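# Move the roof box onto the open hive's jars

## Task

Take the box that sits on the roof of the closed hive and place it squarely on the open hive so it covers that hive's jars. Every jar must end up at the spot where it started, and nothing may drop freely by more than a few centimetres. Afterwards the grippers must release and the arms must back away, since the result only counts if it holds without any robot supporting it. The arm bases, in metres, with headings in degrees counter-clockwise from +x, are: arm1 x=-0.27 y=-0.65 z=+1.17 facing +21; arm2 x=-0.28 y=-0.21 z=+1.18 facing -5; arm3 x=+0.89 y=-0.16 z=+1.12 facing -173; arm4 x=+0.27 y=+0.68 z=+1.12 facing -100.

## Robot and tools

Setup. Four identical i2rt Big YAM arms (arm1, arm2, arm3, arm4) work in a physics simulation. Each has six joints, a two-finger gripper and a wrist camera. With joints 1 and 6 at zero and the hand held level and pointing forward, the wrist camera rides on top of the hand and looks toward the fingertips. The hand can reach roughly 1.0 m from the joint-1 axis. Two fixed room cameras, cam_high and cam_low, watch the scene. A loose object may occasionally get a brief shove from outside.

Frame. There is one shared scene frame. Its origin is on the floor and +z is up. The base positions and headings given in the task are in this frame. The hand point lies midway between the fingertips. The hand's z axis runs along the fingers, and the fingers open and close along its y axis.

execute_actions. The argument actions is a list holding exactly one action, or nothing. An empty list only reports state and images. An action is an object keyed by robot name, and each robot takes a single key, joints. Inside joints you may give any of joint1_rad, joint2_rad, joint3_rad, joint4_rad, joint5_rad, joint6_rad and gripper_m. Each one is an absolute target, not an offset. Joint values are radians. gripper_m is the fingertip gap in metres. Every arm named in the action starts moving together, but each joint travels at its own speed, so the arms can finish at different times and the hand can take a wide, curved path. If you leave out a joint or a whole arm, it may keep pushing toward whatever target it had before. An unknown key or a value out of range rejects the whole call, and then no robot moves. The optional cameras argument takes a list of camera names (arm1_cam_wrist, arm2_cam_wrist, arm3_cam_wrist, arm4_cam_wrist, cam_high, cam_low, or all). Omitting it, passing null, or passing ["all"] returns every camera; [] returns none. The pictures line gives the order of the images. Example action: {"arm1": {"joints": {"gripper_m": 0.05}}, "arm2": {"joints": {"joint1_rad": 0.3}}}.

Joint ranges, with the tolerance for counting a joint as arrived:
- joint1_rad: -2.879 to 2.879, ±0.045. Yaws the arm about its base; positive is counter-clockwise seen from above; at 0 the arm extends along the base heading.
- joint2_rad: 0 to 3.141, ±0.14. Shoulder; at 0 the upper arm points back, roughly level; increasing values lift it and then carry it forward.
- joint3_rad: 0 to 3.019, ±0.09. Elbow; 0 means fully folded; larger values open it.
- joint4_rad: -1.692 to 1.57, ±0.055. Hand pitch; positive tips the fingers up.
- joint5_rad: -1.57 to 1.57, ±0.03. Sideways hand swing; positive is toward the arm's right.
- joint6_rad: -2.094 to 2.094, ±0.035. Hand roll; positive is clockwise viewed from behind the hand.
- gripper_m: 0 to 0.093, ±0.003. Each finger pad can grip with roughly 50 to 62 N, and some grippers manage less.

wait. Takes seconds, from 0 to 10. It sends no new command and returns the same state and images as an empty execute_actions call.

zoom_image. Takes camera and region [x0, y0, x1, y1], in pixels of that camera's most recent full image, with (0,0) at the top-left. The region can be at most 504 by 504. All images are 504x504.

finished_scene. Takes scene, the number of the current scene. It closes the scene permanently and reports whether the goal was met. Sending a reply with no tool call ends everything.

Reading results. joint_status tells how each commanded motion ended:
- off_target: the joint stopped short of its target and may still be pushing.
- contact_stop: the joint gave up its target and now holds its current position.
- time_out: the joint gave up its target, but it may keep pushing toward a nearby target; on_its_own will name it. To relieve the push, send the joint its reported position.
- not_followed: a safety check blocked that arm's joint targets, usually shown as "joint command not followed" plus a cause line. The arm may retry those targets on later actions. Its gripper command still runs.

on_its_own lists behaviour you did not command in this call. Its "held at" value is the target a joint is holding, not where the joint actually is. A joint that is carrying a load may sag. A target very close to the current position may produce no motion.

Hazards:
- An arm does not stop when it touches something. It keeps pushing and can push hard.
- Sustained effort heats motors. A MOTOR HOT line appears from 85 °C. At 100 °C an OVER-TEMPERATURE FAULT drops that whole arm, and its unfinished keys read limit_stop_at_motor_heat; resend those targets afterwards.
- A hard squeeze between two arms ends the run, and a hard collision may. Nothing in the state reports arm-to-arm contact. The collision check does not cover fingers, gripper housings or wrist cameras, and it can react too late.
- Knocking anything out of the work area or onto the floor fails the task. Drops, slips, slams and hard pushes lower the result.
- Between calls, and while you think, the robots keep holding your last command.

Cameras. Each camera comes with OpenCV-style calibration data: K, distortion D and T_world_to_cam, a 4x4 transform in metres from the scene frame to the camera. The room cameras may be off by about 2.3° and 9 mm. Wrist-camera poses are derived from reported joint angles, so their error can be larger.

Each tool is called after ">>>" by a JSON object that holds its "method" and its "body", one argument or row to a line.

## Session

>>> {"method": "execute_actions", "body": {
  "actions": []
}}

Scene clock: 0.00 s.
Motor temperatures (°C, as the motors report them): arm1=[29 28 28 27 31 29] | arm2=[29 29 27 30 28 29] | arm3=[30 27 27 29 30 29] | arm4=[29 31 29 28 30 29]
arm1.joint_positions: joint1_rad=+0.157 joint2_rad=+0.539 joint3_rad=+1.351 joint4_rad=-1.467 joint5_rad=+0.063 joint6_rad=-0.212 gripper_m=+0.095
arm1.joint_status: not commanded
arm1.hand: x=-0.1013 y=-0.5649 z=+1.6773 quat_wxyz=(-0.441, +0.308, -0.842, -0.034) (m; scene frame)
arm2.joint_positions: joint1_rad=+0.612 joint2_rad=+0.542 joint3_rad=+1.456 joint4_rad=-1.306 joint5_rad=+0.231 joint6_rad=+0.200 gripper_m=+0.094
arm2.joint_status: not commanded
arm2.hand: x=-0.0982 y=-0.1549 z=+1.7724 quat_wxyz=(-0.551, +0.065, -0.825, -0.108) (m; scene frame)
arm3.joint_positions: joint1_rad=-0.429 joint2_rad=+0.591 joint3_rad=+1.346 joint4_rad=-1.525 joint5_rad=+0.186 joint6_rad=+0.194 gripper_m=+0.094
arm3.joint_status: not commanded
arm3.hand: x=+0.7072 y=-0.0720 z=+1.6103 quat_wxyz=(+0.110, -0.878, +0.265, +0.382) (m; scene frame)
arm4.joint_positions: joint1_rad=-0.274 joint2_rad=+0.435 joint3_rad=+1.386 joint4_rad=-1.415 joint5_rad=-0.231 joint6_rad=+0.064 gripper_m=+0.094
arm4.joint_status: not commanded
arm4.hand: x=+0.2376 y=+0.5299 z=+1.6713 quat_wxyz=(-0.375, -0.700, -0.480, +0.371) (m; scene frame)
pictures: arm1_cam_wrist, arm2_cam_wrist, arm3_cam_wrist, arm4_cam_wrist, cam_high, cam_low
Images, in order (width x height): arm1_cam_wrist 504x504, arm2_cam_wrist 504x504, arm3_cam_wrist 504x504, arm4_cam_wrist 504x504, cam_high 504x504, cam_low 504x504.

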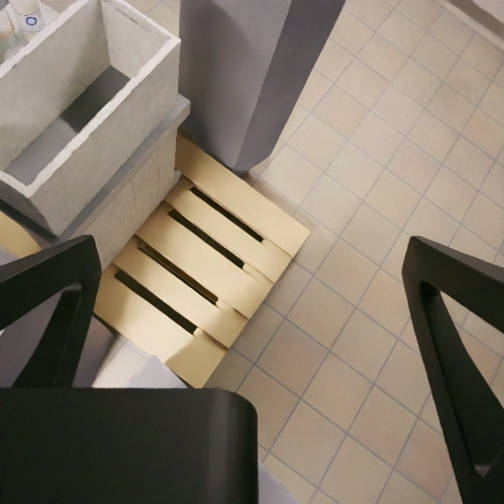

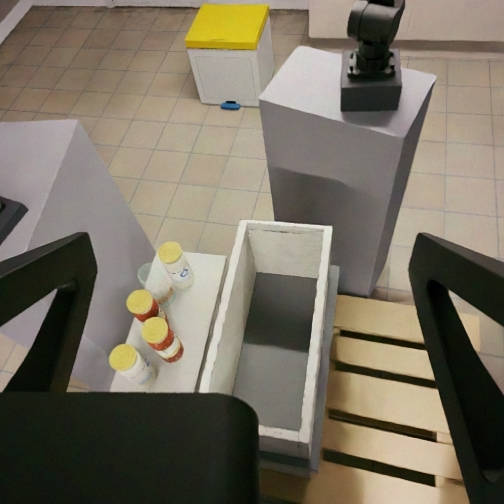

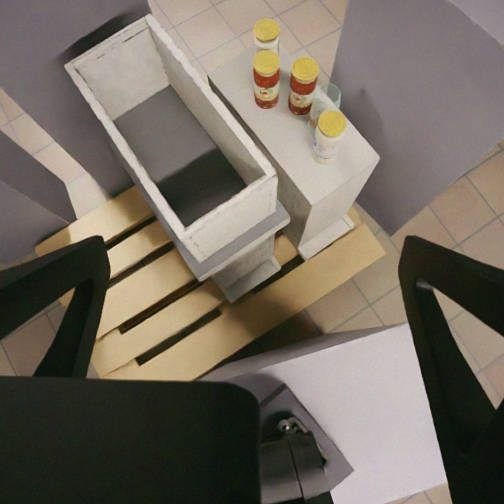

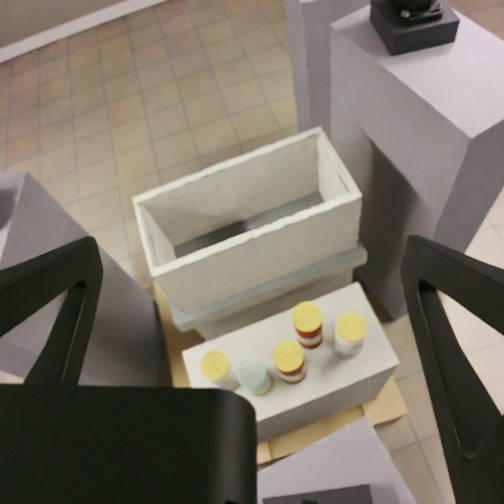

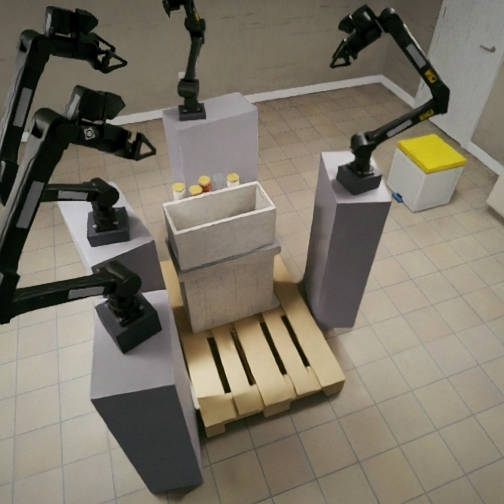

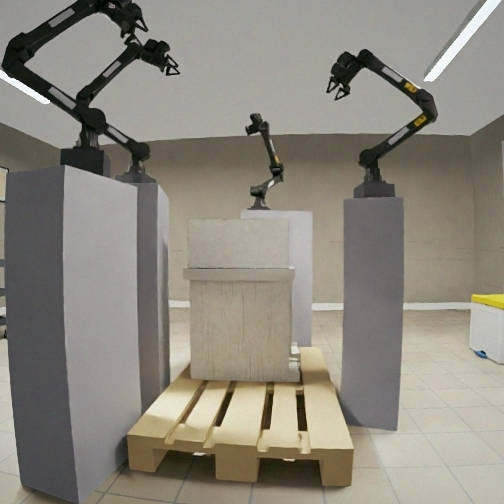

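>>> {"method": "zoom_image", "body": {
  "camera": "cam_high",
  "region": [140, 150, 300, 310]
}}

>>> {"method": "zoom_image", "body": {
  "camera": "arm3_cam_wrist",
  "region": [50, 0, 400, 320]
}}

>>> {"method": "zoom_image", "body": {
  "camera": "arm4_cam_wrist",
  "region": [120, 110, 420, 450]
}}

>>> {"method": "zoom_image", "body": {
  "camera": "cam_low",
  "region": [170, 190, 330, 400]
}}

Region (140, 150, 300, 310) of cam_high's 504x504 image, scaled by 3.150, with more detail than that image has.

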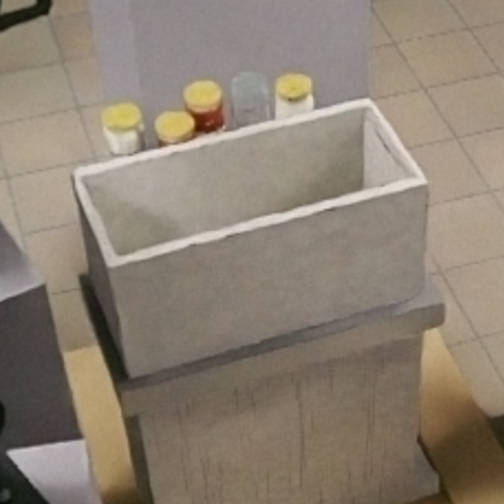

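Region (50, 0, 400, 320) of arm3_cam_wrist's 504x504 image, scaled by 1.440, with more detail than that image has; it fills the top 461 rows of this view, and the rest is white.

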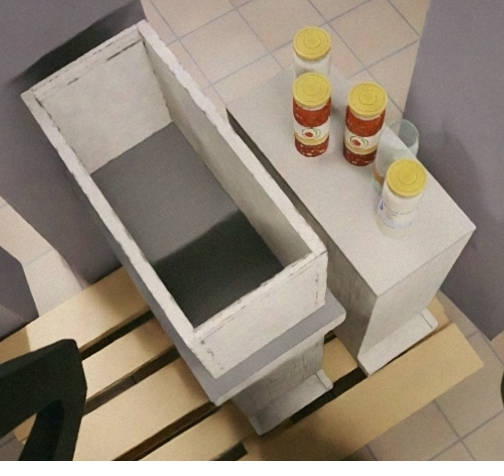

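Region (120, 110, 420, 450) of arm4_cam_wrist's 504x504 image, scaled by 1.482, with more detail than that image has; it fills the left 445 columns of this view, and the rest is white.

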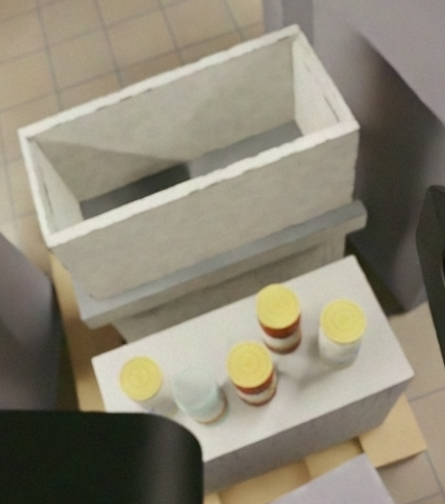

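Region (170, 190, 330, 400) of cam_low's 504x504 image, scaled by 2.400, with more detail than that image has; it fills the left 384 columns of this view, and the rest is white.

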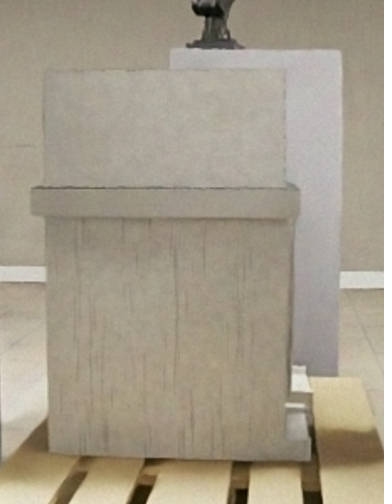

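>>> {"method": "execute_actions", "body": {
  "actions": [
    {"arm1":{"joints":{"joint2_rad":1.1}},"arm2":{"joints":{"joint3_rad":0.9,"joint6_rad":-0.97}},"arm3":{"joints":{"joint4_rad":-0.5,"joint6_rad":1.05}},"arm4":{"joints":{"joint5_rad":0.4}}}
  ],
  "cameras": []
}}

Scene clock: 121.97 s.
Motor temperatures (°C, as the motors report them): arm1=[29 28 34 27 31 29] | arm2=[29 29 32 30 28 29] | arm3=[30 27 33 29 30 29] | arm4=[29 31 35 28 30 29]
arm1.joint_positions: joint1_rad=+0.157 joint2_rad=+1.101 joint3_rad=+1.351 joint4_rad=-1.467 joint5_rad=+0.063 joint6_rad=-0.212 gripper_m=+0.095
arm1.joint_status: all done
arm1.hand: x=+0.0529 y=-0.4794 z=+1.5297 quat_wxyz=(-0.179, +0.346, -0.921, +0.009) (m; scene frame)
arm2.joint_positions: joint1_rad=+0.612 joint2_rad=+0.544 joint3_rad=+0.898 joint4_rad=-1.306 joint5_rad=+0.231 joint6_rad=-0.961 gripper_m=+0.094
arm2.joint_status: all done
arm2.hand: x=-0.0610 y=-0.1310 z=+1.4991 quat_wxyz=(-0.275, +0.610, -0.723, +0.170) (m; scene frame)
arm3.joint_positions: joint1_rad=-0.429 joint2_rad=+0.591 joint3_rad=+1.346 joint4_rad=-0.515 joint5_rad=+0.186 joint6_rad=+1.034 gripper_m=+0.094
arm3.joint_status: all done
arm3.hand: x=+0.6482 y=-0.0536 z=+1.8370 quat_wxyz=(-0.221, -0.435, +0.440, +0.754) (m; scene frame)
arm4.joint_positions: joint1_rad=-0.274 joint2_rad=+0.435 joint3_rad=+1.386 joint4_rad=-1.415 joint5_rad=+0.397 joint6_rad=+0.064 gripper_m=+0.094
arm4.joint_status: all done
arm4.hand: x=+0.1452 y=+0.5822 z=+1.6745 quat_wxyz=(-0.150, -0.775, -0.335, +0.515) (m; scene frame)
pictures: none
No camera images: the call's "cameras" was empty. Leave "cameras" out to get every camera's image.

>>> {"method": "execute_actions", "body": {
  "actions": [
    {"arm1":{"joints":{"joint1_rad":-0.6,"joint2_rad":0.4,"joint3_rad":0.5,"joint4_rad":-0.3}},"arm2":{"joints":{"joint1_rad":0.742,"joint2_rad":1.8875,"joint3_rad":0.723,"joint4_rad":-0.406,"joint5_rad":0,"joint6_rad":-0.977,"gripper_m":0.07}},"arm3":{"joints":{"joint1_rad":-0.583,"joint2_rad":1.887,"joint3_rad":1.013,"joint4_rad":-0.697,"joint5_rad":0,"joint6_rad":1.049,"gripper_m":0.07}},"arm4":{"joints":{"joint1_rad":0.143,"joint2_rad":1.081,"joint3_rad":1.815,"joint4_rad":-1.66,"joint5_rad":0,"joint6_rad":0}}}
  ]
}}

Scene clock: 209.10 s.
Motor temperatures (°C, as the motors report them): arm1=[29 29 37 27 31 29] | arm2=[29 29 34 30 28 29] | arm3=[30 27 34 29 30 29] | arm4=[29 31 36 28 30 29]
arm1.joint_positions: joint1_rad=-0.592 joint2_rad=+0.407 joint3_rad=+0.505 joint4_rad=-0.324 joint5_rad=+0.063 joint6_rad=-0.212 gripper_m=+0.095
arm1.joint_status: all done
arm1.hand: x=+0.0383 y=-0.7355 z=+1.4939 quat_wxyz=(-0.603, -0.025, -0.780, +0.165) (m; scene frame)
arm2.joint_positions: joint1_rad=+0.737 joint2_rad=+1.875 joint3_rad=+0.725 joint4_rad=-0.417 joint5_rad=+0.002 joint6_rad=-0.969 gripper_m=+0.070
arm2.joint_status: all done
arm2.hand: x=+0.0051 y=+0.0069 z=+1.0571 quat_wxyz=(-0.006, +0.721, -0.693, -0.002) (m; scene frame)
arm3.joint_positions: joint1_rad=-0.579 joint2_rad=+1.872 joint3_rad=+1.019 joint4_rad=-0.691 joint5_rad=+0.002 joint6_rad=+1.035 gripper_m=+0.070
arm3.joint_status: all done
arm3.hand: x=+0.4783 y=+0.0434 z=+1.0581 quat_wxyz=(-0.001, -0.732, +0.682, +0.014) (m; scene frame)
arm4.joint_positions: joint1_rad=+0.139 joint2_rad=+1.084 joint3_rad=+1.779 joint4_rad=-1.650 joint5_rad=+0.002 joint6_rad=+0.013 gripper_m=+0.094
arm4.joint_status: all done
arm4.hand: x=+0.2542 y=+0.3374 z=+1.6564 quat_wxyz=(-0.214, -0.690, -0.659, +0.210) (m; scene frame)
pictures: arm1_cam_wrist, arm2_cam_wrist, arm3_cam_wrist, arm4_cam_wrist, cam_high, cam_low
camera_calibration (this result's frames):
arm1_cam_wrist: T_world_to_cam=[[-0.245117, -0.942243, 0.228244, -1.02702], [-0.758574, 0.0397949, -0.65037, 1.03871], [0.603724, -0.332557, -0.724516, 0.941451], [0, 0, 0, 1]] pos_world=[-0.0321761, -0.695953, 1.59206]
arm2_cam_wrist: T_world_to_cam=[[0.999039, 0.0438261, -0.000124261, -0.00303304], [0.0358296, -0.815117, 0.578188, -0.599044], [0.0252384, -0.577637, -0.815904, 0.990201], [0, 0, 0, 1]] pos_world=[-0.000497478, 0.0838192, 1.15427]
arm3_cam_wrist: T_world_to_cam=[[0.997684, 0.0666616, -0.0134917, -0.470267], [0.062525, -0.820885, 0.56766, -0.595037], [0.026766, -0.567189, -0.823152, 1.00506], [0, 0, 0, 1]] pos_world=[0.479481, 0.112951, 1.15875]
arm4_cam_wrist: T_world_to_cam=[[-0.999189, 0.037523, -0.0145807, 0.262425], [0.0373787, 0.999251, 0.0100438, -0.35612], [0.0149466, 0.00949064, -0.999843, 1.77573], [0, 0, 0, 1]] pos_world=[0.248982, 0.329154, 1.78286]
Images, in order (width x height): arm1_cam_wrist 504x504, arm2_cam_wrist 504x504, arm3_cam_wrist 504x504, arm4_cam_wrist 504x504, cam_high 504x504, cam_low 504x504.

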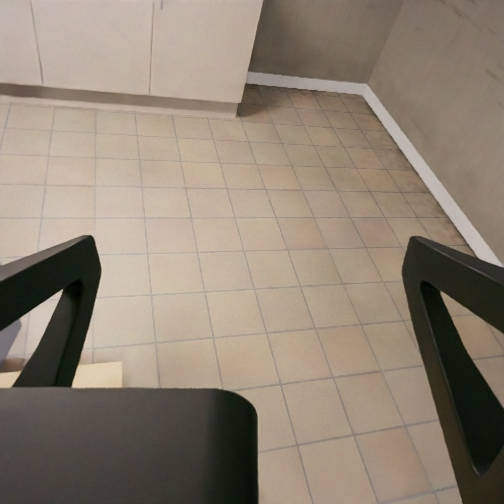

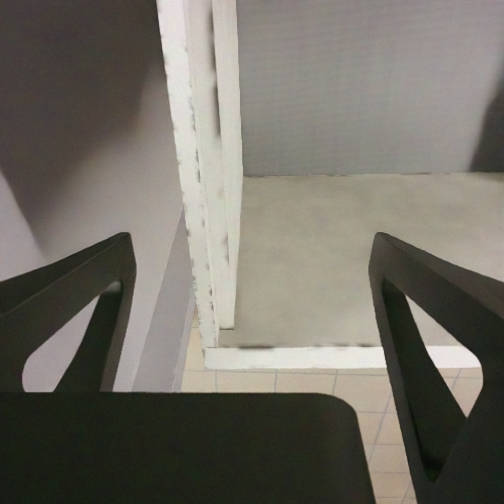

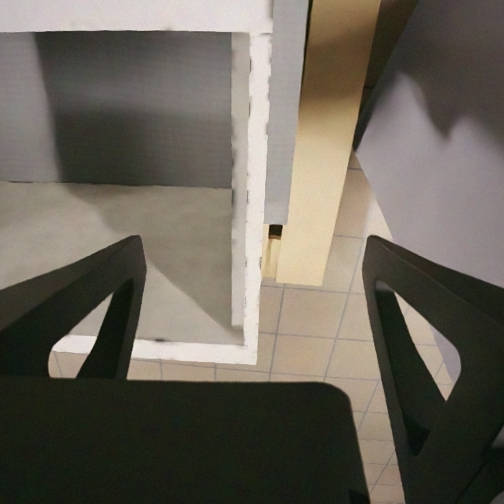

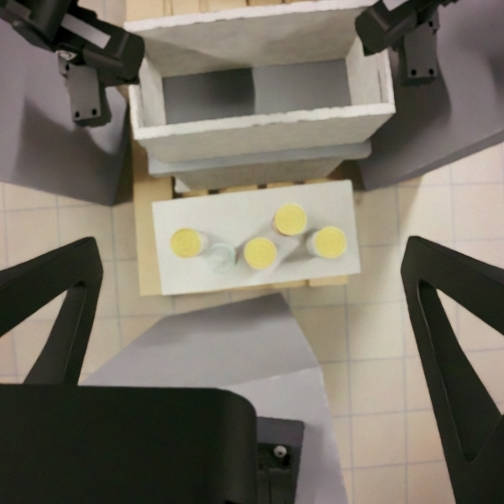

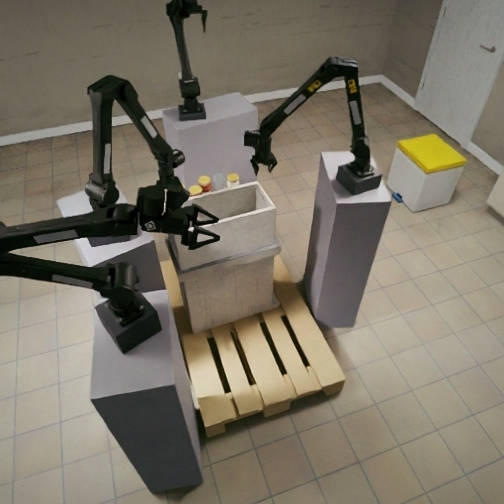

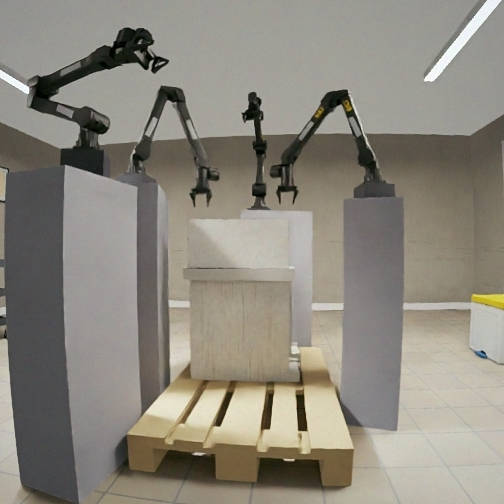

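>>> {"method": "zoom_image", "body": {
  "camera": "arm2_cam_wrist",
  "region": [120, 0, 320, 400]
}}

>>> {"method": "zoom_image", "body": {
  "camera": "arm3_cam_wrist",
  "region": [150, 0, 350, 400]
}}

>>> {"method": "zoom_image", "body": {
  "camera": "arm4_cam_wrist",
  "region": [110, 0, 420, 310]
}}

>>> {"method": "zoom_image", "body": {
  "camera": "cam_low",
  "region": [170, 150, 320, 290]
}}

Region (120, 0, 320, 400) of arm2_cam_wrist's 504x504 image, scaled by 1.260, with more detail than that image has.

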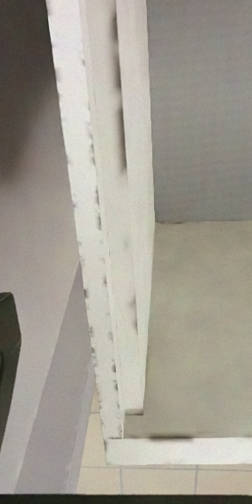

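Region (150, 0, 350, 400) of arm3_cam_wrist's 504x504 image, scaled by 1.260, with more detail than that image has.

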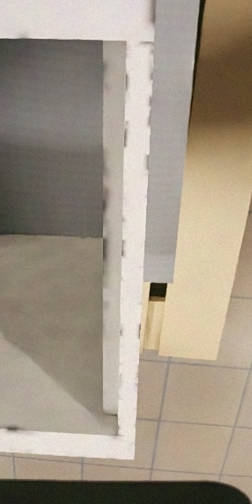

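Region (110, 0, 420, 310) of arm4_cam_wrist's 504x504 image, scaled by 1.626, with more detail than that image has.

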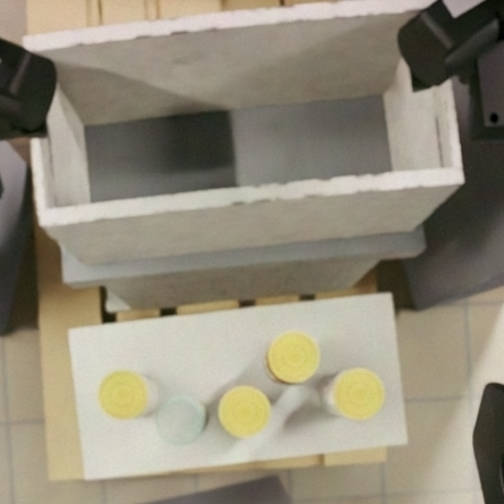

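Region (170, 150, 320, 290) of cam_low's 504x504 image, scaled by 3.360, with more detail than that image has; it fills the top 470 rows of this view, and the rest is white.

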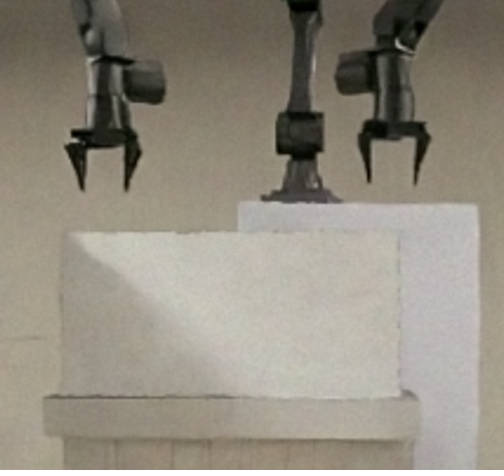

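>>> {"method": "execute_actions", "body": {
  "actions": [
    {"arm1":{"joints":{"joint1_rad":-1.3}},"arm2":{"joints":{"joint1_rad":0.697,"joint2_rad":2.07,"joint3_rad":0.645,"joint4_rad":-0.148,"joint6_rad":-1.034,"gripper_m":0.08}},"arm3":{"joints":{"joint1_rad":-0.477,"joint2_rad":2.03,"joint3_rad":0.96,"joint4_rad":-0.512,"joint6_rad":1.167,"gripper_m":0.08}}}
  ],
  "cameras": ["arm2_cam_wrist","arm3_cam_wrist","cam_low"]
}}

Scene clock: 296.53 s.
Motor temperatures (°C, as the motors report them): arm1=[29 28 39 27 31 29] | arm2=[29 31 31 30 28 29] | arm3=[30 30 32 29 30 29] | arm4=[29 31 41 28 30 29]
arm1.joint_positions: joint1_rad=-1.292 joint2_rad=+0.407 joint3_rad=+0.505 joint4_rad=-0.324 joint5_rad=+0.063 joint6_rad=-0.212 gripper_m=+0.095
arm1.joint_status: all done
arm1.hand: x=-0.0891 y=-0.9146 z=+1.4952 quat_wxyz=(-0.513, -0.292, -0.722, +0.361) (m; scene frame)
arm2.joint_positions: joint1_rad=+0.704 joint2_rad=+2.071 joint3_rad=+0.641 joint4_rad=-0.159 joint5_rad=+0.001 joint6_rad=-1.026 gripper_m=+0.080
arm2.joint_status: all done
arm2.hand: x=-0.0244 y=-0.0271 z=+0.9860 quat_wxyz=(+0.004, +0.730, -0.684, -0.004) (m; scene frame)
arm3.joint_positions: joint1_rad=-0.470 joint2_rad=+2.023 joint3_rad=+0.963 joint4_rad=-0.522 joint5_rad=+0.000 joint6_rad=+1.152 gripper_m=+0.080
arm3.joint_status: all done
arm3.hand: x=+0.4812 y=-0.0112 z=+0.9818 quat_wxyz=(+0.004, -0.729, +0.684, -0.005) (m; scene frame)
arm4.joint_positions: joint1_rad=+0.139 joint2_rad=+1.084 joint3_rad=+1.779 joint4_rad=-1.650 joint5_rad=+0.002 joint6_rad=+0.013 gripper_m=+0.094
arm4.joint_status: not commanded
arm4.hand: x=+0.2542 y=+0.3374 z=+1.6564 quat_wxyz=(-0.214, -0.690, -0.659, +0.210) (m; scene frame)
pictures: arm2_cam_wrist, arm3_cam_wrist, cam_low
camera_calibration (this result's frames):
arm2_cam_wrist: T_world_to_cam=[[0.997527, 0.0678805, -0.018242, 0.0463735], [0.0656576, -0.807225, 0.586581, -0.591944], [0.025092, -0.586328, -0.809685, 0.906919], [0, 0, 0, 1]] pos_world=[-0.0301496, 0.0507724, 1.08239]
arm3_cam_wrist: T_world_to_cam=[[0.998057, 0.0593485, 0.0189941, -0.50276], [0.0371198, -0.81107, 0.58377, -0.600197], [0.0500514, -0.58193, -0.811697, 0.888596], [0, 0, 0, 1]] pos_world=[0.479587, 0.0601371, 1.0812]
Images, in order (width x height): arm2_cam_wrist 504x504, arm3_cam_wrist 504x504, cam_low 504x504.

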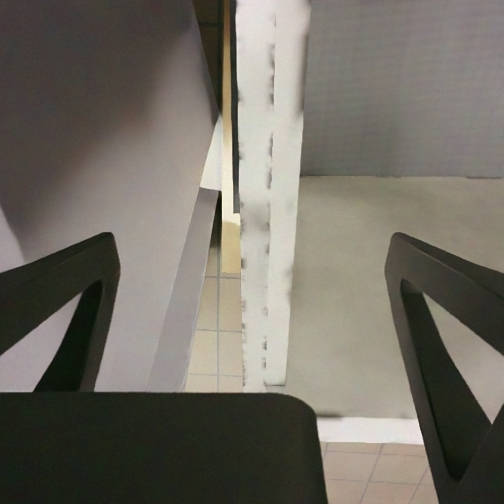

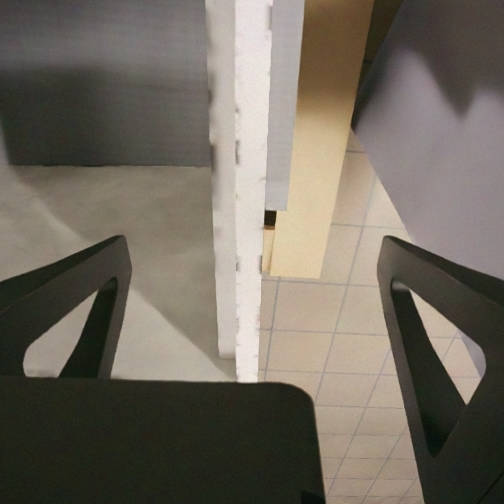

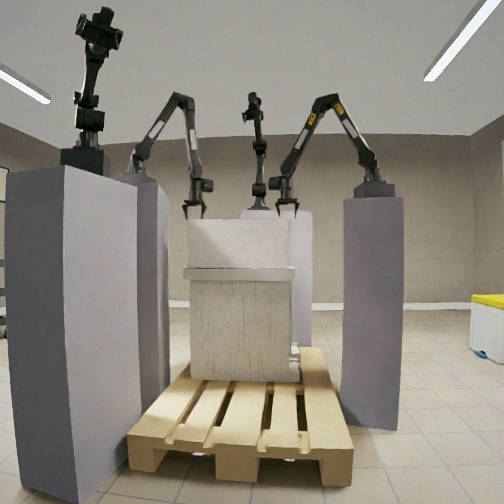

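>>> {"method": "execute_actions", "body": {
  "actions": [
    {"arm2":{"joints":{"joint2_rad":2.337,"joint3_rad":0.735,"joint4_rad":0.046}},"arm3":{"joints":{"joint1_rad":-0.487,"joint2_rad":2.232,"joint3_rad":1.022,"joint4_rad":-0.346}}}
  ],
  "cameras": ["arm2_cam_wrist","arm3_cam_wrist","cam_low"]
}}

Scene clock: 320.70 s.
Motor temperatures (°C, as the motors report them): arm1=[29 28 39 27 31 29] | arm2=[29 31 31 30 28 29] | arm3=[30 30 31 29 30 29] | arm4=[29 31 42 28 30 29]
arm1.joint_positions: joint1_rad=-1.292 joint2_rad=+0.407 joint3_rad=+0.505 joint4_rad=-0.324 joint5_rad=+0.063 joint6_rad=-0.212 gripper_m=+0.095
arm1.joint_status: not commanded
arm1.hand: x=-0.0891 y=-0.9146 z=+1.4952 quat_wxyz=(-0.513, -0.292, -0.722, +0.361) (m; scene frame)
arm2.joint_positions: joint1_rad=+0.704 joint2_rad=+2.334 joint3_rad=+0.733 joint4_rad=+0.036 joint5_rad=-0.003 joint6_rad=-1.028 gripper_m=+0.080
arm2.joint_status: all done
arm2.hand: x=-0.0166 y=-0.0201 z=+0.9096 quat_wxyz=(-0.007, +0.730, -0.683, -0.004) (m; scene frame)
arm3.joint_positions: joint1_rad=-0.480 joint2_rad=+2.223 joint3_rad=+1.010 joint4_rad=-0.354 joint5_rad=+0.000 joint6_rad=+1.152 gripper_m=+0.080
arm3.joint_status: all done
arm3.hand: x=+0.4755 y=-0.0038 z=+0.9061 quat_wxyz=(+0.001, -0.725, +0.688, +0.002) (m; scene frame)
arm4.joint_positions: joint1_rad=+0.139 joint2_rad=+1.084 joint3_rad=+1.779 joint4_rad=-1.650 joint5_rad=+0.002 joint6_rad=+0.013 gripper_m=+0.094
arm4.joint_status: not commanded
arm4.hand: x=+0.2542 y=+0.3374 z=+1.6564 quat_wxyz=(-0.214, -0.690, -0.659, +0.210) (m; scene frame)
pictures: arm2_cam_wrist, arm3_cam_wrist, cam_low
camera_calibration (this result's frames):
arm2_cam_wrist: T_world_to_cam=[[0.997536, 0.0701459, -0.000760251, 0.0208884], [0.0578674, -0.816702, 0.57415, -0.530933], [0.0396534, -0.57278, -0.818749, 0.857708], [0, 0, 0, 1]] pos_world=[-0.0241242, 0.0561987, 1.0071]
arm3_cam_wrist: T_world_to_cam=[[0.998819, 0.0482882, 0.00534464, -0.484039], [0.0362808, -0.814535, 0.578978, -0.545046], [0.0323112, -0.578101, -0.815325, 0.8435], [0, 0, 0, 1]] pos_world=[0.475987, 0.0670424, 1.00588]
Images, in order (width x height): arm2_cam_wrist 504x504, arm3_cam_wrist 504x504, cam_low 504x504.

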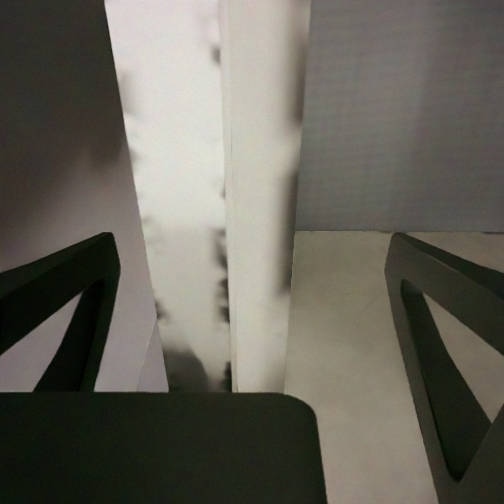

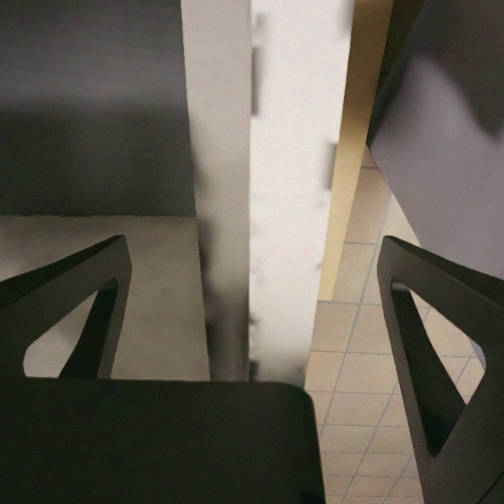

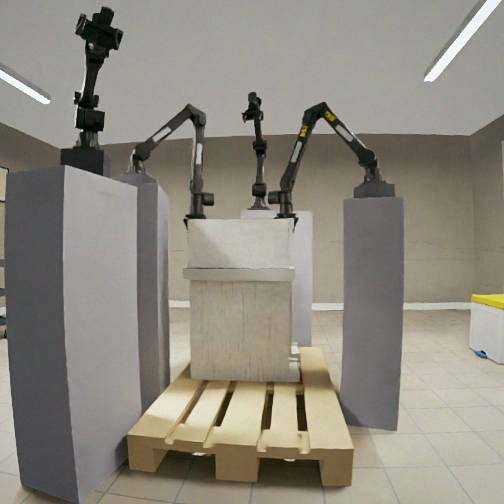

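>>> {"method": "execute_actions", "body": {
  "actions": [
    {"arm2":{"joints":{"joint3_rad":0.72,"gripper_m":0.0}},"arm3":{"joints":{"gripper_m":0.0}}}
  ],
  "cameras": ["arm2_cam_wrist","arm3_cam_wrist","arm4_cam_wrist"]
}}

Scene clock: 326.63 s.
Motor temperatures (°C, as the motors report them): arm1=[29 28 39 27 31 29] | arm2=[29 31 30 30 28 29] | arm3=[30 30 31 29 30 29] | arm4=[29 31 42 28 30 29]
arm1.joint_positions: joint1_rad=-1.292 joint2_rad=+0.407 joint3_rad=+0.505 joint4_rad=-0.324 joint5_rad=+0.063 joint6_rad=-0.212 gripper_m=+0.095
arm1.joint_status: not commanded
arm1.hand: x=-0.0891 y=-0.9146 z=+1.4952 quat_wxyz=(-0.513, -0.292, -0.722, +0.361) (m; scene frame)
arm2.joint_positions: joint1_rad=+0.704 joint2_rad=+2.334 joint3_rad=+0.725 joint4_rad=+0.040 joint5_rad=+0.000 joint6_rad=-1.029 gripper_m=+0.018
arm2.joint_status: gripper_m off_target (ended at +0.018, target +0.000); the others done
arm2.hand: x=-0.0191 y=-0.0224 z=+0.9096 quat_wxyz=(-0.006, +0.731, -0.683, -0.003) (m; scene frame)
arm3.joint_positions: joint1_rad=-0.480 joint2_rad=+2.223 joint3_rad=+1.010 joint4_rad=-0.354 joint5_rad=+0.001 joint6_rad=+1.157 gripper_m=+0.018
arm3.joint_status: gripper_m off_target (ended at +0.018, target +0.000)
arm3.hand: x=+0.4754 y=-0.0036 z=+0.9061 quat_wxyz=(+0.001, -0.724, +0.690, +0.002) (m; scene frame)
arm4.joint_positions: joint1_rad=+0.139 joint2_rad=+1.084 joint3_rad=+1.779 joint4_rad=-1.650 joint5_rad=+0.002 joint6_rad=+0.013 gripper_m=+0.094
arm4.joint_status: not commanded
arm4.hand: x=+0.2542 y=+0.3374 z=+1.6564 quat_wxyz=(-0.214, -0.690, -0.659, +0.210) (m; scene frame)
pictures: arm2_cam_wrist, arm3_cam_wrist, arm4_cam_wrist
camera_calibration (this result's frames):
arm2_cam_wrist: T_world_to_cam=[[0.997455, 0.0712739, -0.00166625, 0.0244381], [0.0591643, -0.814493, 0.577149, -0.535384], [0.0397785, -0.575779, -0.816637, 0.854535], [0, 0, 0, 1]] pos_world=[-0.0266925, 0.0542153, 1.00688]
arm3_cam_wrist: T_world_to_cam=[[0.99903, 0.0437096, 0.005278, -0.484062], [0.0326106, -0.815179, 0.57829, -0.542551], [0.0295793, -0.577557, -0.815814, 0.845336], [0, 0, 0, 1]] pos_world=[0.476281, 0.0671113, 1.00594]
arm4_cam_wrist: T_world_to_cam=[[-0.999189, 0.037523, -0.0145807, 0.262425], [0.0373787, 0.999251, 0.0100438, -0.35612], [0.0149466, 0.00949064, -0.999843, 1.77573], [0, 0, 0, 1]] pos_world=[0.248982, 0.329154, 1.78286]
Images, in order (width x height): arm2_cam_wrist 504x504, arm3_cam_wrist 504x504, arm4_cam_wrist 504x504.

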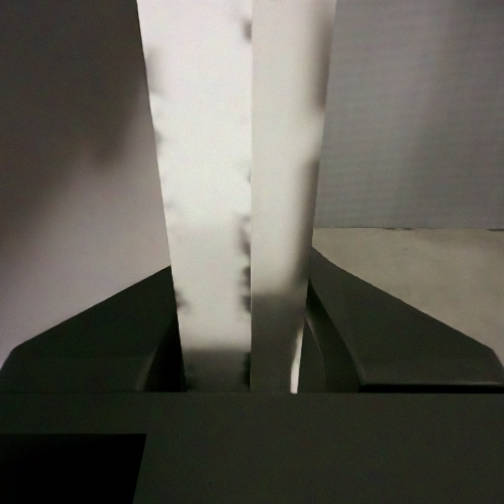

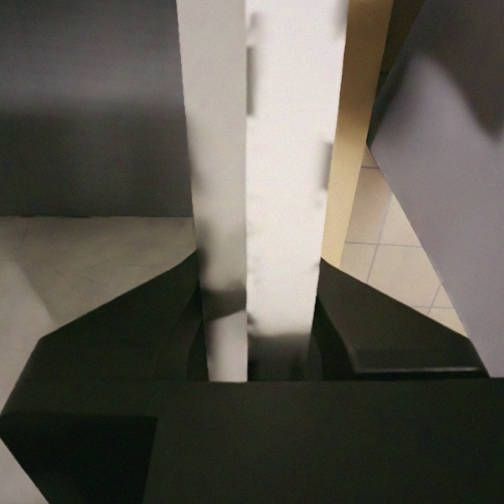

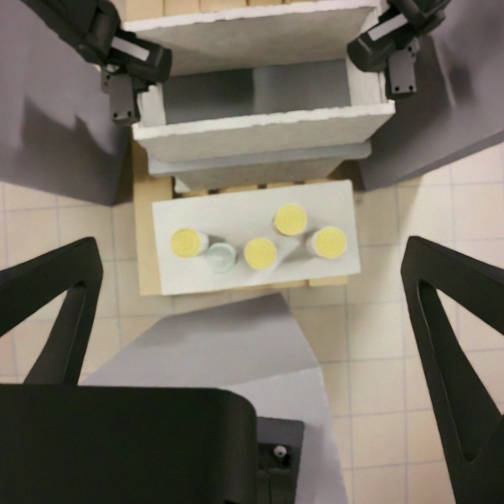

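>>> {"method": "zoom_image", "body": {
  "camera": "arm4_cam_wrist",
  "region": [120, 100, 270, 310]
}}

>>> {"method": "zoom_image", "body": {
  "camera": "arm4_cam_wrist",
  "region": [260, 90, 410, 300]
}}

Region (120, 100, 270, 310) of arm4_cam_wrist's 504x504 image, scaled by 2.400, with more detail than that image has; it fills the left 360 columns of this view, and the rest is white.

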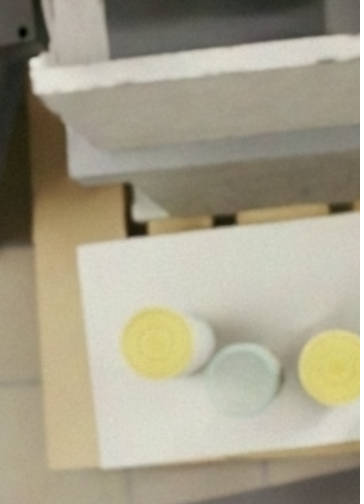

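Region (260, 90, 410, 300) of arm4_cam_wrist's 504x504 image, scaled by 2.400, with more detail than that image has; it fills the left 360 columns of this view, and the rest is white.

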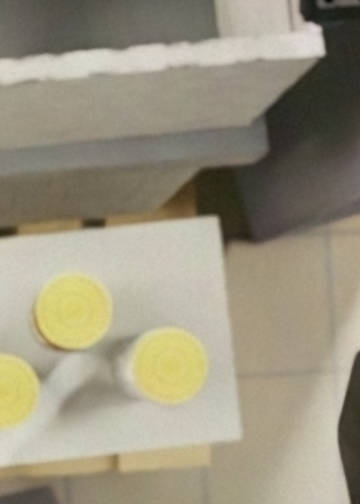

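>>> {"method": "execute_actions", "body": {
  "actions": [
    {"arm2":{"joints":{"joint2_rad":2.11,"joint3_rad":0.672,"joint4_rad":-0.085}},"arm3":{"joints":{"joint2_rad":2.02,"joint3_rad":1.015,"joint4_rad":-0.47}}}
  ],
  "cameras": ["cam_low"]
}}

Scene clock: 440.30 s.
Motor temperatures (°C, as the motors report them): arm1=[29 28 41 28 31 29] | arm2=[29 32 30 30 28 29] | arm3=[30 32 31 29 30 29] | arm4=[29 32 44 28 30 29]
arm1.joint_positions: joint1_rad=-1.292 joint2_rad=+0.407 joint3_rad=+0.505 joint4_rad=-0.324 joint5_rad=+0.063 joint6_rad=-0.212 gripper_m=+0.095
arm1.joint_status: not commanded
arm1.hand: x=-0.0891 y=-0.9146 z=+1.4952 quat_wxyz=(-0.513, -0.292, -0.722, +0.361) (m; scene frame)
arm2.joint_positions: joint1_rad=+0.699 joint2_rad=+2.167 joint3_rad=+0.669 joint4_rad=-0.074 joint5_rad=+0.001 joint6_rad=-1.039 gripper_m=+0.018
arm2.joint_status: all done
arm2.hand: x=-0.0187 y=-0.0248 z=+0.9587 quat_wxyz=(-0.004, +0.732, -0.681, -0.003) (m; scene frame)
arm3.joint_positions: joint1_rad=-0.480 joint2_rad=+2.107 joint3_rad=+0.999 joint4_rad=-0.467 joint5_rad=-0.001 joint6_rad=+1.156 gripper_m=+0.018
arm3.joint_status: all done
arm3.hand: x=+0.4727 y=-0.0030 z=+0.9532 quat_wxyz=(+0.002, -0.724, +0.690, -0.002) (m; scene frame)
arm4.joint_positions: joint1_rad=+0.139 joint2_rad=+1.084 joint3_rad=+1.779 joint4_rad=-1.650 joint5_rad=+0.002 joint6_rad=+0.013 gripper_m=+0.094
arm4.joint_status: not commanded
arm4.hand: x=+0.2542 y=+0.3374 z=+1.6564 quat_wxyz=(-0.214, -0.690, -0.659, +0.210) (m; scene frame)
pictures: cam_low
Images, in order (width x height): cam_low 504x504.

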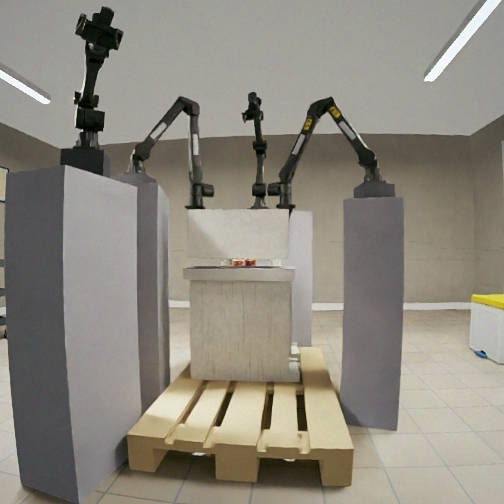

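>>> {"method": "execute_actions", "body": {
  "actions": [
    {"arm2":{"joints":{"joint1_rad":0.712,"joint2_rad":1.842,"joint3_rad":0.635,"joint4_rad":-0.303}},"arm3":{"joints":{"joint2_rad":1.826,"joint3_rad":1.01,"joint4_rad":-0.645}}}
  ],
  "cameras": []
}}

>>> {"method": "execute_actions", "body": {
  "actions": [
    {"arm2":{"joints":{"joint1_rad":0.717,"joint2_rad":1.595,"joint3_rad":0.672,"joint4_rad":-0.557}},"arm3":{"joints":{"joint2_rad":1.668,"joint3_rad":1.08,"joint4_rad":-0.838}}}
  ],
  "cameras": ["cam_low","arm2_cam_wrist","arm3_cam_wrist"]
}}

Scene clock: 454.23 s.
Motor temperatures (°C, as the motors report them): arm1=[29 28 41 28 31 29] | arm2=[29 33 30 30 28 29] | arm3=[30 34 31 29 30 29] | arm4=[29 32 44 28 30 29]
arm1.joint_positions: joint1_rad=-1.292 joint2_rad=+0.407 joint3_rad=+0.505 joint4_rad=-0.324 joint5_rad=+0.063 joint6_rad=-0.212 gripper_m=+0.095
arm1.joint_status: not commanded
arm1.hand: x=-0.0891 y=-0.9146 z=+1.4952 quat_wxyz=(-0.513, -0.292, -0.722, +0.361) (m; scene frame)
arm2.joint_positions: joint1_rad=+0.702 joint2_rad=+1.891 joint3_rad=+0.625 joint4_rad=-0.293 joint5_rad=+0.002 joint6_rad=-1.036 gripper_m=+0.018
arm2.joint_status: all done
arm2.hand: x=-0.0155 y=-0.0225 z=+1.0383 quat_wxyz=(-0.010, +0.732, -0.681, -0.001) (m; scene frame)
arm3.joint_positions: joint1_rad=-0.482 joint2_rad=+1.907 joint3_rad=+0.986 joint4_rad=-0.648 joint5_rad=+0.003 joint6_rad=+1.156 gripper_m=+0.018
arm3.joint_status: all done
arm3.hand: x=+0.4739 y=-0.0024 z=+1.0353 quat_wxyz=(+0.003, -0.724, +0.690, +0.002) (m; scene frame)
arm4.joint_positions: joint1_rad=+0.139 joint2_rad=+1.084 joint3_rad=+1.779 joint4_rad=-1.650 joint5_rad=+0.002 joint6_rad=+0.013 gripper_m=+0.094
arm4.joint_status: not commanded
arm4.hand: x=+0.2542 y=+0.3374 z=+1.6564 quat_wxyz=(-0.214, -0.690, -0.659, +0.210) (m; scene frame)
pictures: none
No camera images: the call's "cameras" was empty. Leave "cameras" out to get every camera's image.

Scene clock: 455.27 s.
Motor temperatures (°C, as the motors report them): arm1=[29 28 41 28 31 29] | arm2=[29 33 30 30 28 29] | arm3=[30 34 32 29 30 29] | arm4=[29 32 44 28 30 29]
arm1.joint_positions: joint1_rad=-1.292 joint2_rad=+0.407 joint3_rad=+0.505 joint4_rad=-0.324 joint5_rad=+0.063 joint6_rad=-0.212 gripper_m=+0.095
arm1.joint_status: not commanded
arm1.hand: x=-0.0891 y=-0.9146 z=+1.4952 quat_wxyz=(-0.513, -0.292, -0.722, +0.361) (m; scene frame)
arm2.joint_positions: joint1_rad=+0.702 joint2_rad=+1.645 joint3_rad=+0.643 joint4_rad=-0.543 joint5_rad=+0.005 joint6_rad=-1.026 gripper_m=+0.018
arm2.joint_status: all done
arm2.hand: x=-0.0097 y=-0.0198 z=+1.1154 quat_wxyz=(-0.016, +0.729, -0.685, +0.002) (m; scene frame)
arm3.joint_positions: joint1_rad=-0.481 joint2_rad=+1.735 joint3_rad=+0.998 joint4_rad=-0.823 joint5_rad=+0.003 joint6_rad=+1.164 gripper_m=+0.018
arm3.joint_status: all done
arm3.hand: x=+0.4792 y=-0.0049 z=+1.1100 quat_wxyz=(+0.001, -0.721, +0.693, +0.006) (m; scene frame)
arm4.joint_positions: joint1_rad=+0.139 joint2_rad=+1.084 joint3_rad=+1.779 joint4_rad=-1.650 joint5_rad=+0.002 joint6_rad=+0.013 gripper_m=+0.094
arm4.joint_status: not commanded
arm4.hand: x=+0.2542 y=+0.3374 z=+1.6564 quat_wxyz=(-0.214, -0.690, -0.659, +0.210) (m; scene frame)
pictures: arm2_cam_wrist, arm3_cam_wrist, cam_low
camera_calibration (this result's frames):
arm2_cam_wrist: T_world_to_cam=[[0.997635, 0.0655704, 0.0206364, -0.00983933], [0.0420688, -0.819802, 0.5711, -0.646144], [0.054365, -0.568881, -0.820621, 1.02846], [0, 0, 0, 1]] pos_world=[-0.0189137, 0.0560069, 1.21319]
arm3_cam_wrist: T_world_to_cam=[[0.999376, 0.035323, -0.000335449, -0.482862], [0.0291003, -0.817864, 0.574675, -0.655961], [0.0200249, -0.574326, -0.818382, 1.01826], [0, 0, 0, 1]] pos_world=[0.481259, 0.065381, 1.21013]
Images, in order (width x height): arm2_cam_wrist 504x504, arm3_cam_wrist 504x504, cam_low 504x504.

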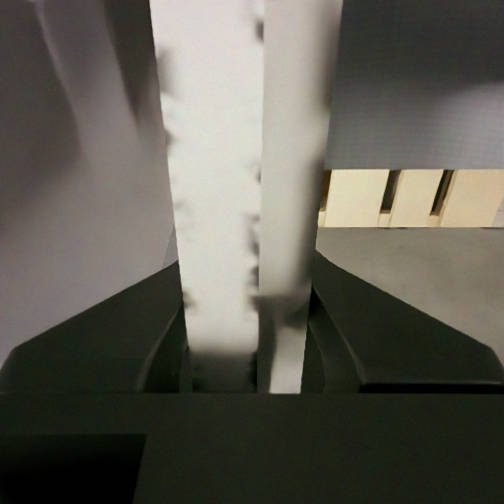

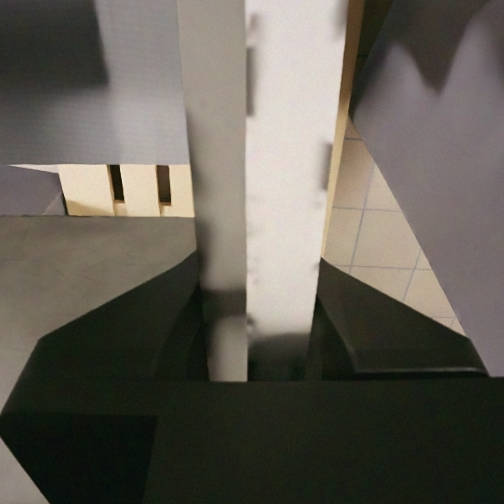

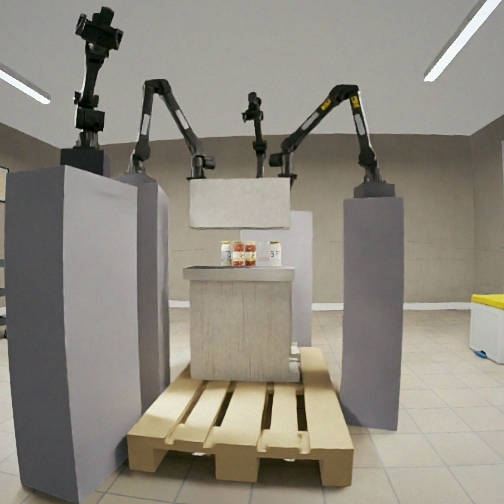

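>>> {"method": "execute_actions", "body": {
  "actions": [
    {"arm2":{"joints":{"joint1_rad":0.932,"joint2_rad":1.741,"joint3_rad":0.916,"joint4_rad":-0.637,"joint6_rad":-0.80}},"arm3":{"joints":{"joint1_rad":-0.70,"joint2_rad":1.785,"joint3_rad":1.25,"joint4_rad":-0.89,"joint6_rad":0.935}}}
  ],
  "cameras": ["cam_low"]
}}

Scene clock: 469.97 s.
Motor temperatures (°C, as the motors report them): arm1=[29 28 41 28 31 29] | arm2=[29 33 31 30 28 29] | arm3=[30 34 36 29 30 29] | arm4=[29 32 45 28 30 29]
arm1.joint_positions: joint1_rad=-1.292 joint2_rad=+0.407 joint3_rad=+0.505 joint4_rad=-0.324 joint5_rad=+0.063 joint6_rad=-0.212 gripper_m=+0.095
arm1.joint_status: not commanded
arm1.hand: x=-0.0891 y=-0.9146 z=+1.4952 quat_wxyz=(-0.513, -0.292, -0.722, +0.361) (m; scene frame)
arm2.joint_positions: joint1_rad=+0.935 joint2_rad=+1.799 joint3_rad=+0.875 joint4_rad=-0.637 joint5_rad=+0.003 joint6_rad=-0.795 gripper_m=+0.018
arm2.joint_status: all done
arm2.hand: x=-0.0093 y=+0.0952 z=+1.1146 quat_wxyz=(-0.010, +0.730, -0.684, -0.002) (m; scene frame)
arm3.joint_positions: joint1_rad=-0.702 joint2_rad=+1.853 joint3_rad=+1.165 joint4_rad=-0.885 joint5_rad=+0.000 joint6_rad=+0.939 gripper_m=+0.018
arm3.joint_status: all done
arm3.hand: x=+0.4809 y=+0.1083 z=+1.1069 quat_wxyz=(+0.002, -0.722, +0.691, +0.000) (m; scene frame)
arm4.joint_positions: joint1_rad=+0.139 joint2_rad=+1.084 joint3_rad=+1.779 joint4_rad=-1.650 joint5_rad=+0.002 joint6_rad=+0.013 gripper_m=+0.094
arm4.joint_status: not commanded
arm4.hand: x=+0.2542 y=+0.3374 z=+1.6564 quat_wxyz=(-0.214, -0.690, -0.659, +0.210) (m; scene frame)
pictures: cam_low
Images, in order (width x height): cam_low 504x504.

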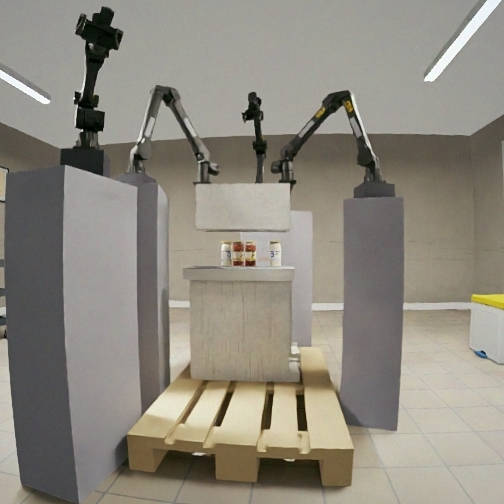

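>>> {"method": "execute_actions", "body": {
  "actions": [
    {"arm2":{"joints":{"joint1_rad":1.066,"joint2_rad":1.882,"joint3_rad":1.176,"joint4_rad":-0.742,"joint6_rad":-0.667}},"arm3":{"joints":{"joint1_rad":-0.862,"joint2_rad":1.908,"joint3_rad":1.468,"joint4_rad":-0.967,"joint6_rad":0.772}}}
  ],
  "cameras": []
}}

>>> {"method": "execute_actions", "body": {
  "actions": [
    {"arm2":{"joints":{"joint1_rad":1.162,"joint2_rad":2.048,"joint3_rad":1.515,"joint4_rad":-0.892,"joint6_rad":-0.58}},"arm3":{"joints":{"joint1_rad":-0.994,"joint2_rad":2.068,"joint3_rad":1.773,"joint4_rad":-1.093,"joint6_rad":0.63}}}
  ],
  "cameras": ["cam_low","arm4_cam_wrist","arm2_cam_wrist","arm3_cam_wrist"]
}}

Scene clock: 485.30 s.
Motor temperatures (°C, as the motors report them): arm1=[29 28 41 28 31 29] | arm2=[29 34 33 30 28 29] | arm3=[30 35 39 29 30 29] | arm4=[29 32 45 28 30 29]
arm1.joint_positions: joint1_rad=-1.292 joint2_rad=+0.407 joint3_rad=+0.505 joint4_rad=-0.324 joint5_rad=+0.063 joint6_rad=-0.212 gripper_m=+0.095
arm1.joint_status: not commanded
arm1.hand: x=-0.0891 y=-0.9146 z=+1.4952 quat_wxyz=(-0.513, -0.292, -0.722, +0.361) (m; scene frame)
arm2.joint_positions: joint1_rad=+1.067 joint2_rad=+1.953 joint3_rad=+1.130 joint4_rad=-0.740 joint5_rad=+0.002 joint6_rad=-0.670 gripper_m=+0.018
arm2.joint_status: all done
arm2.hand: x=-0.0058 y=+0.1956 z=+1.1126 quat_wxyz=(-0.008, +0.732, -0.681, -0.003) (m; scene frame)
arm3.joint_positions: joint1_rad=-0.865 joint2_rad=+1.988 joint3_rad=+1.371 joint4_rad=-0.961 joint5_rad=-0.002 joint6_rad=+0.769 gripper_m=+0.018
arm3.joint_status: joint3_rad time_out (moved +0.206 of +0.303); the others done
arm3.on_its_own: joint3_rad reads +1.371 and still pushes toward +1.468 since a time_out
arm3.hand: x=+0.4861 y=+0.2110 z=+1.1027 quat_wxyz=(+0.001, -0.725, +0.689, -0.003) (m; scene frame)
arm4.joint_positions: joint1_rad=+0.139 joint2_rad=+1.084 joint3_rad=+1.779 joint4_rad=-1.650 joint5_rad=+0.002 joint6_rad=+0.013 gripper_m=+0.094
arm4.joint_status: not commanded
arm4.hand: x=+0.2542 y=+0.3374 z=+1.6564 quat_wxyz=(-0.214, -0.690, -0.659, +0.210) (m; scene frame)
pictures: none
No camera images: the call's "cameras" was empty. Leave "cameras" out to get every camera's image.

not run: a stop came earlier in this reply.


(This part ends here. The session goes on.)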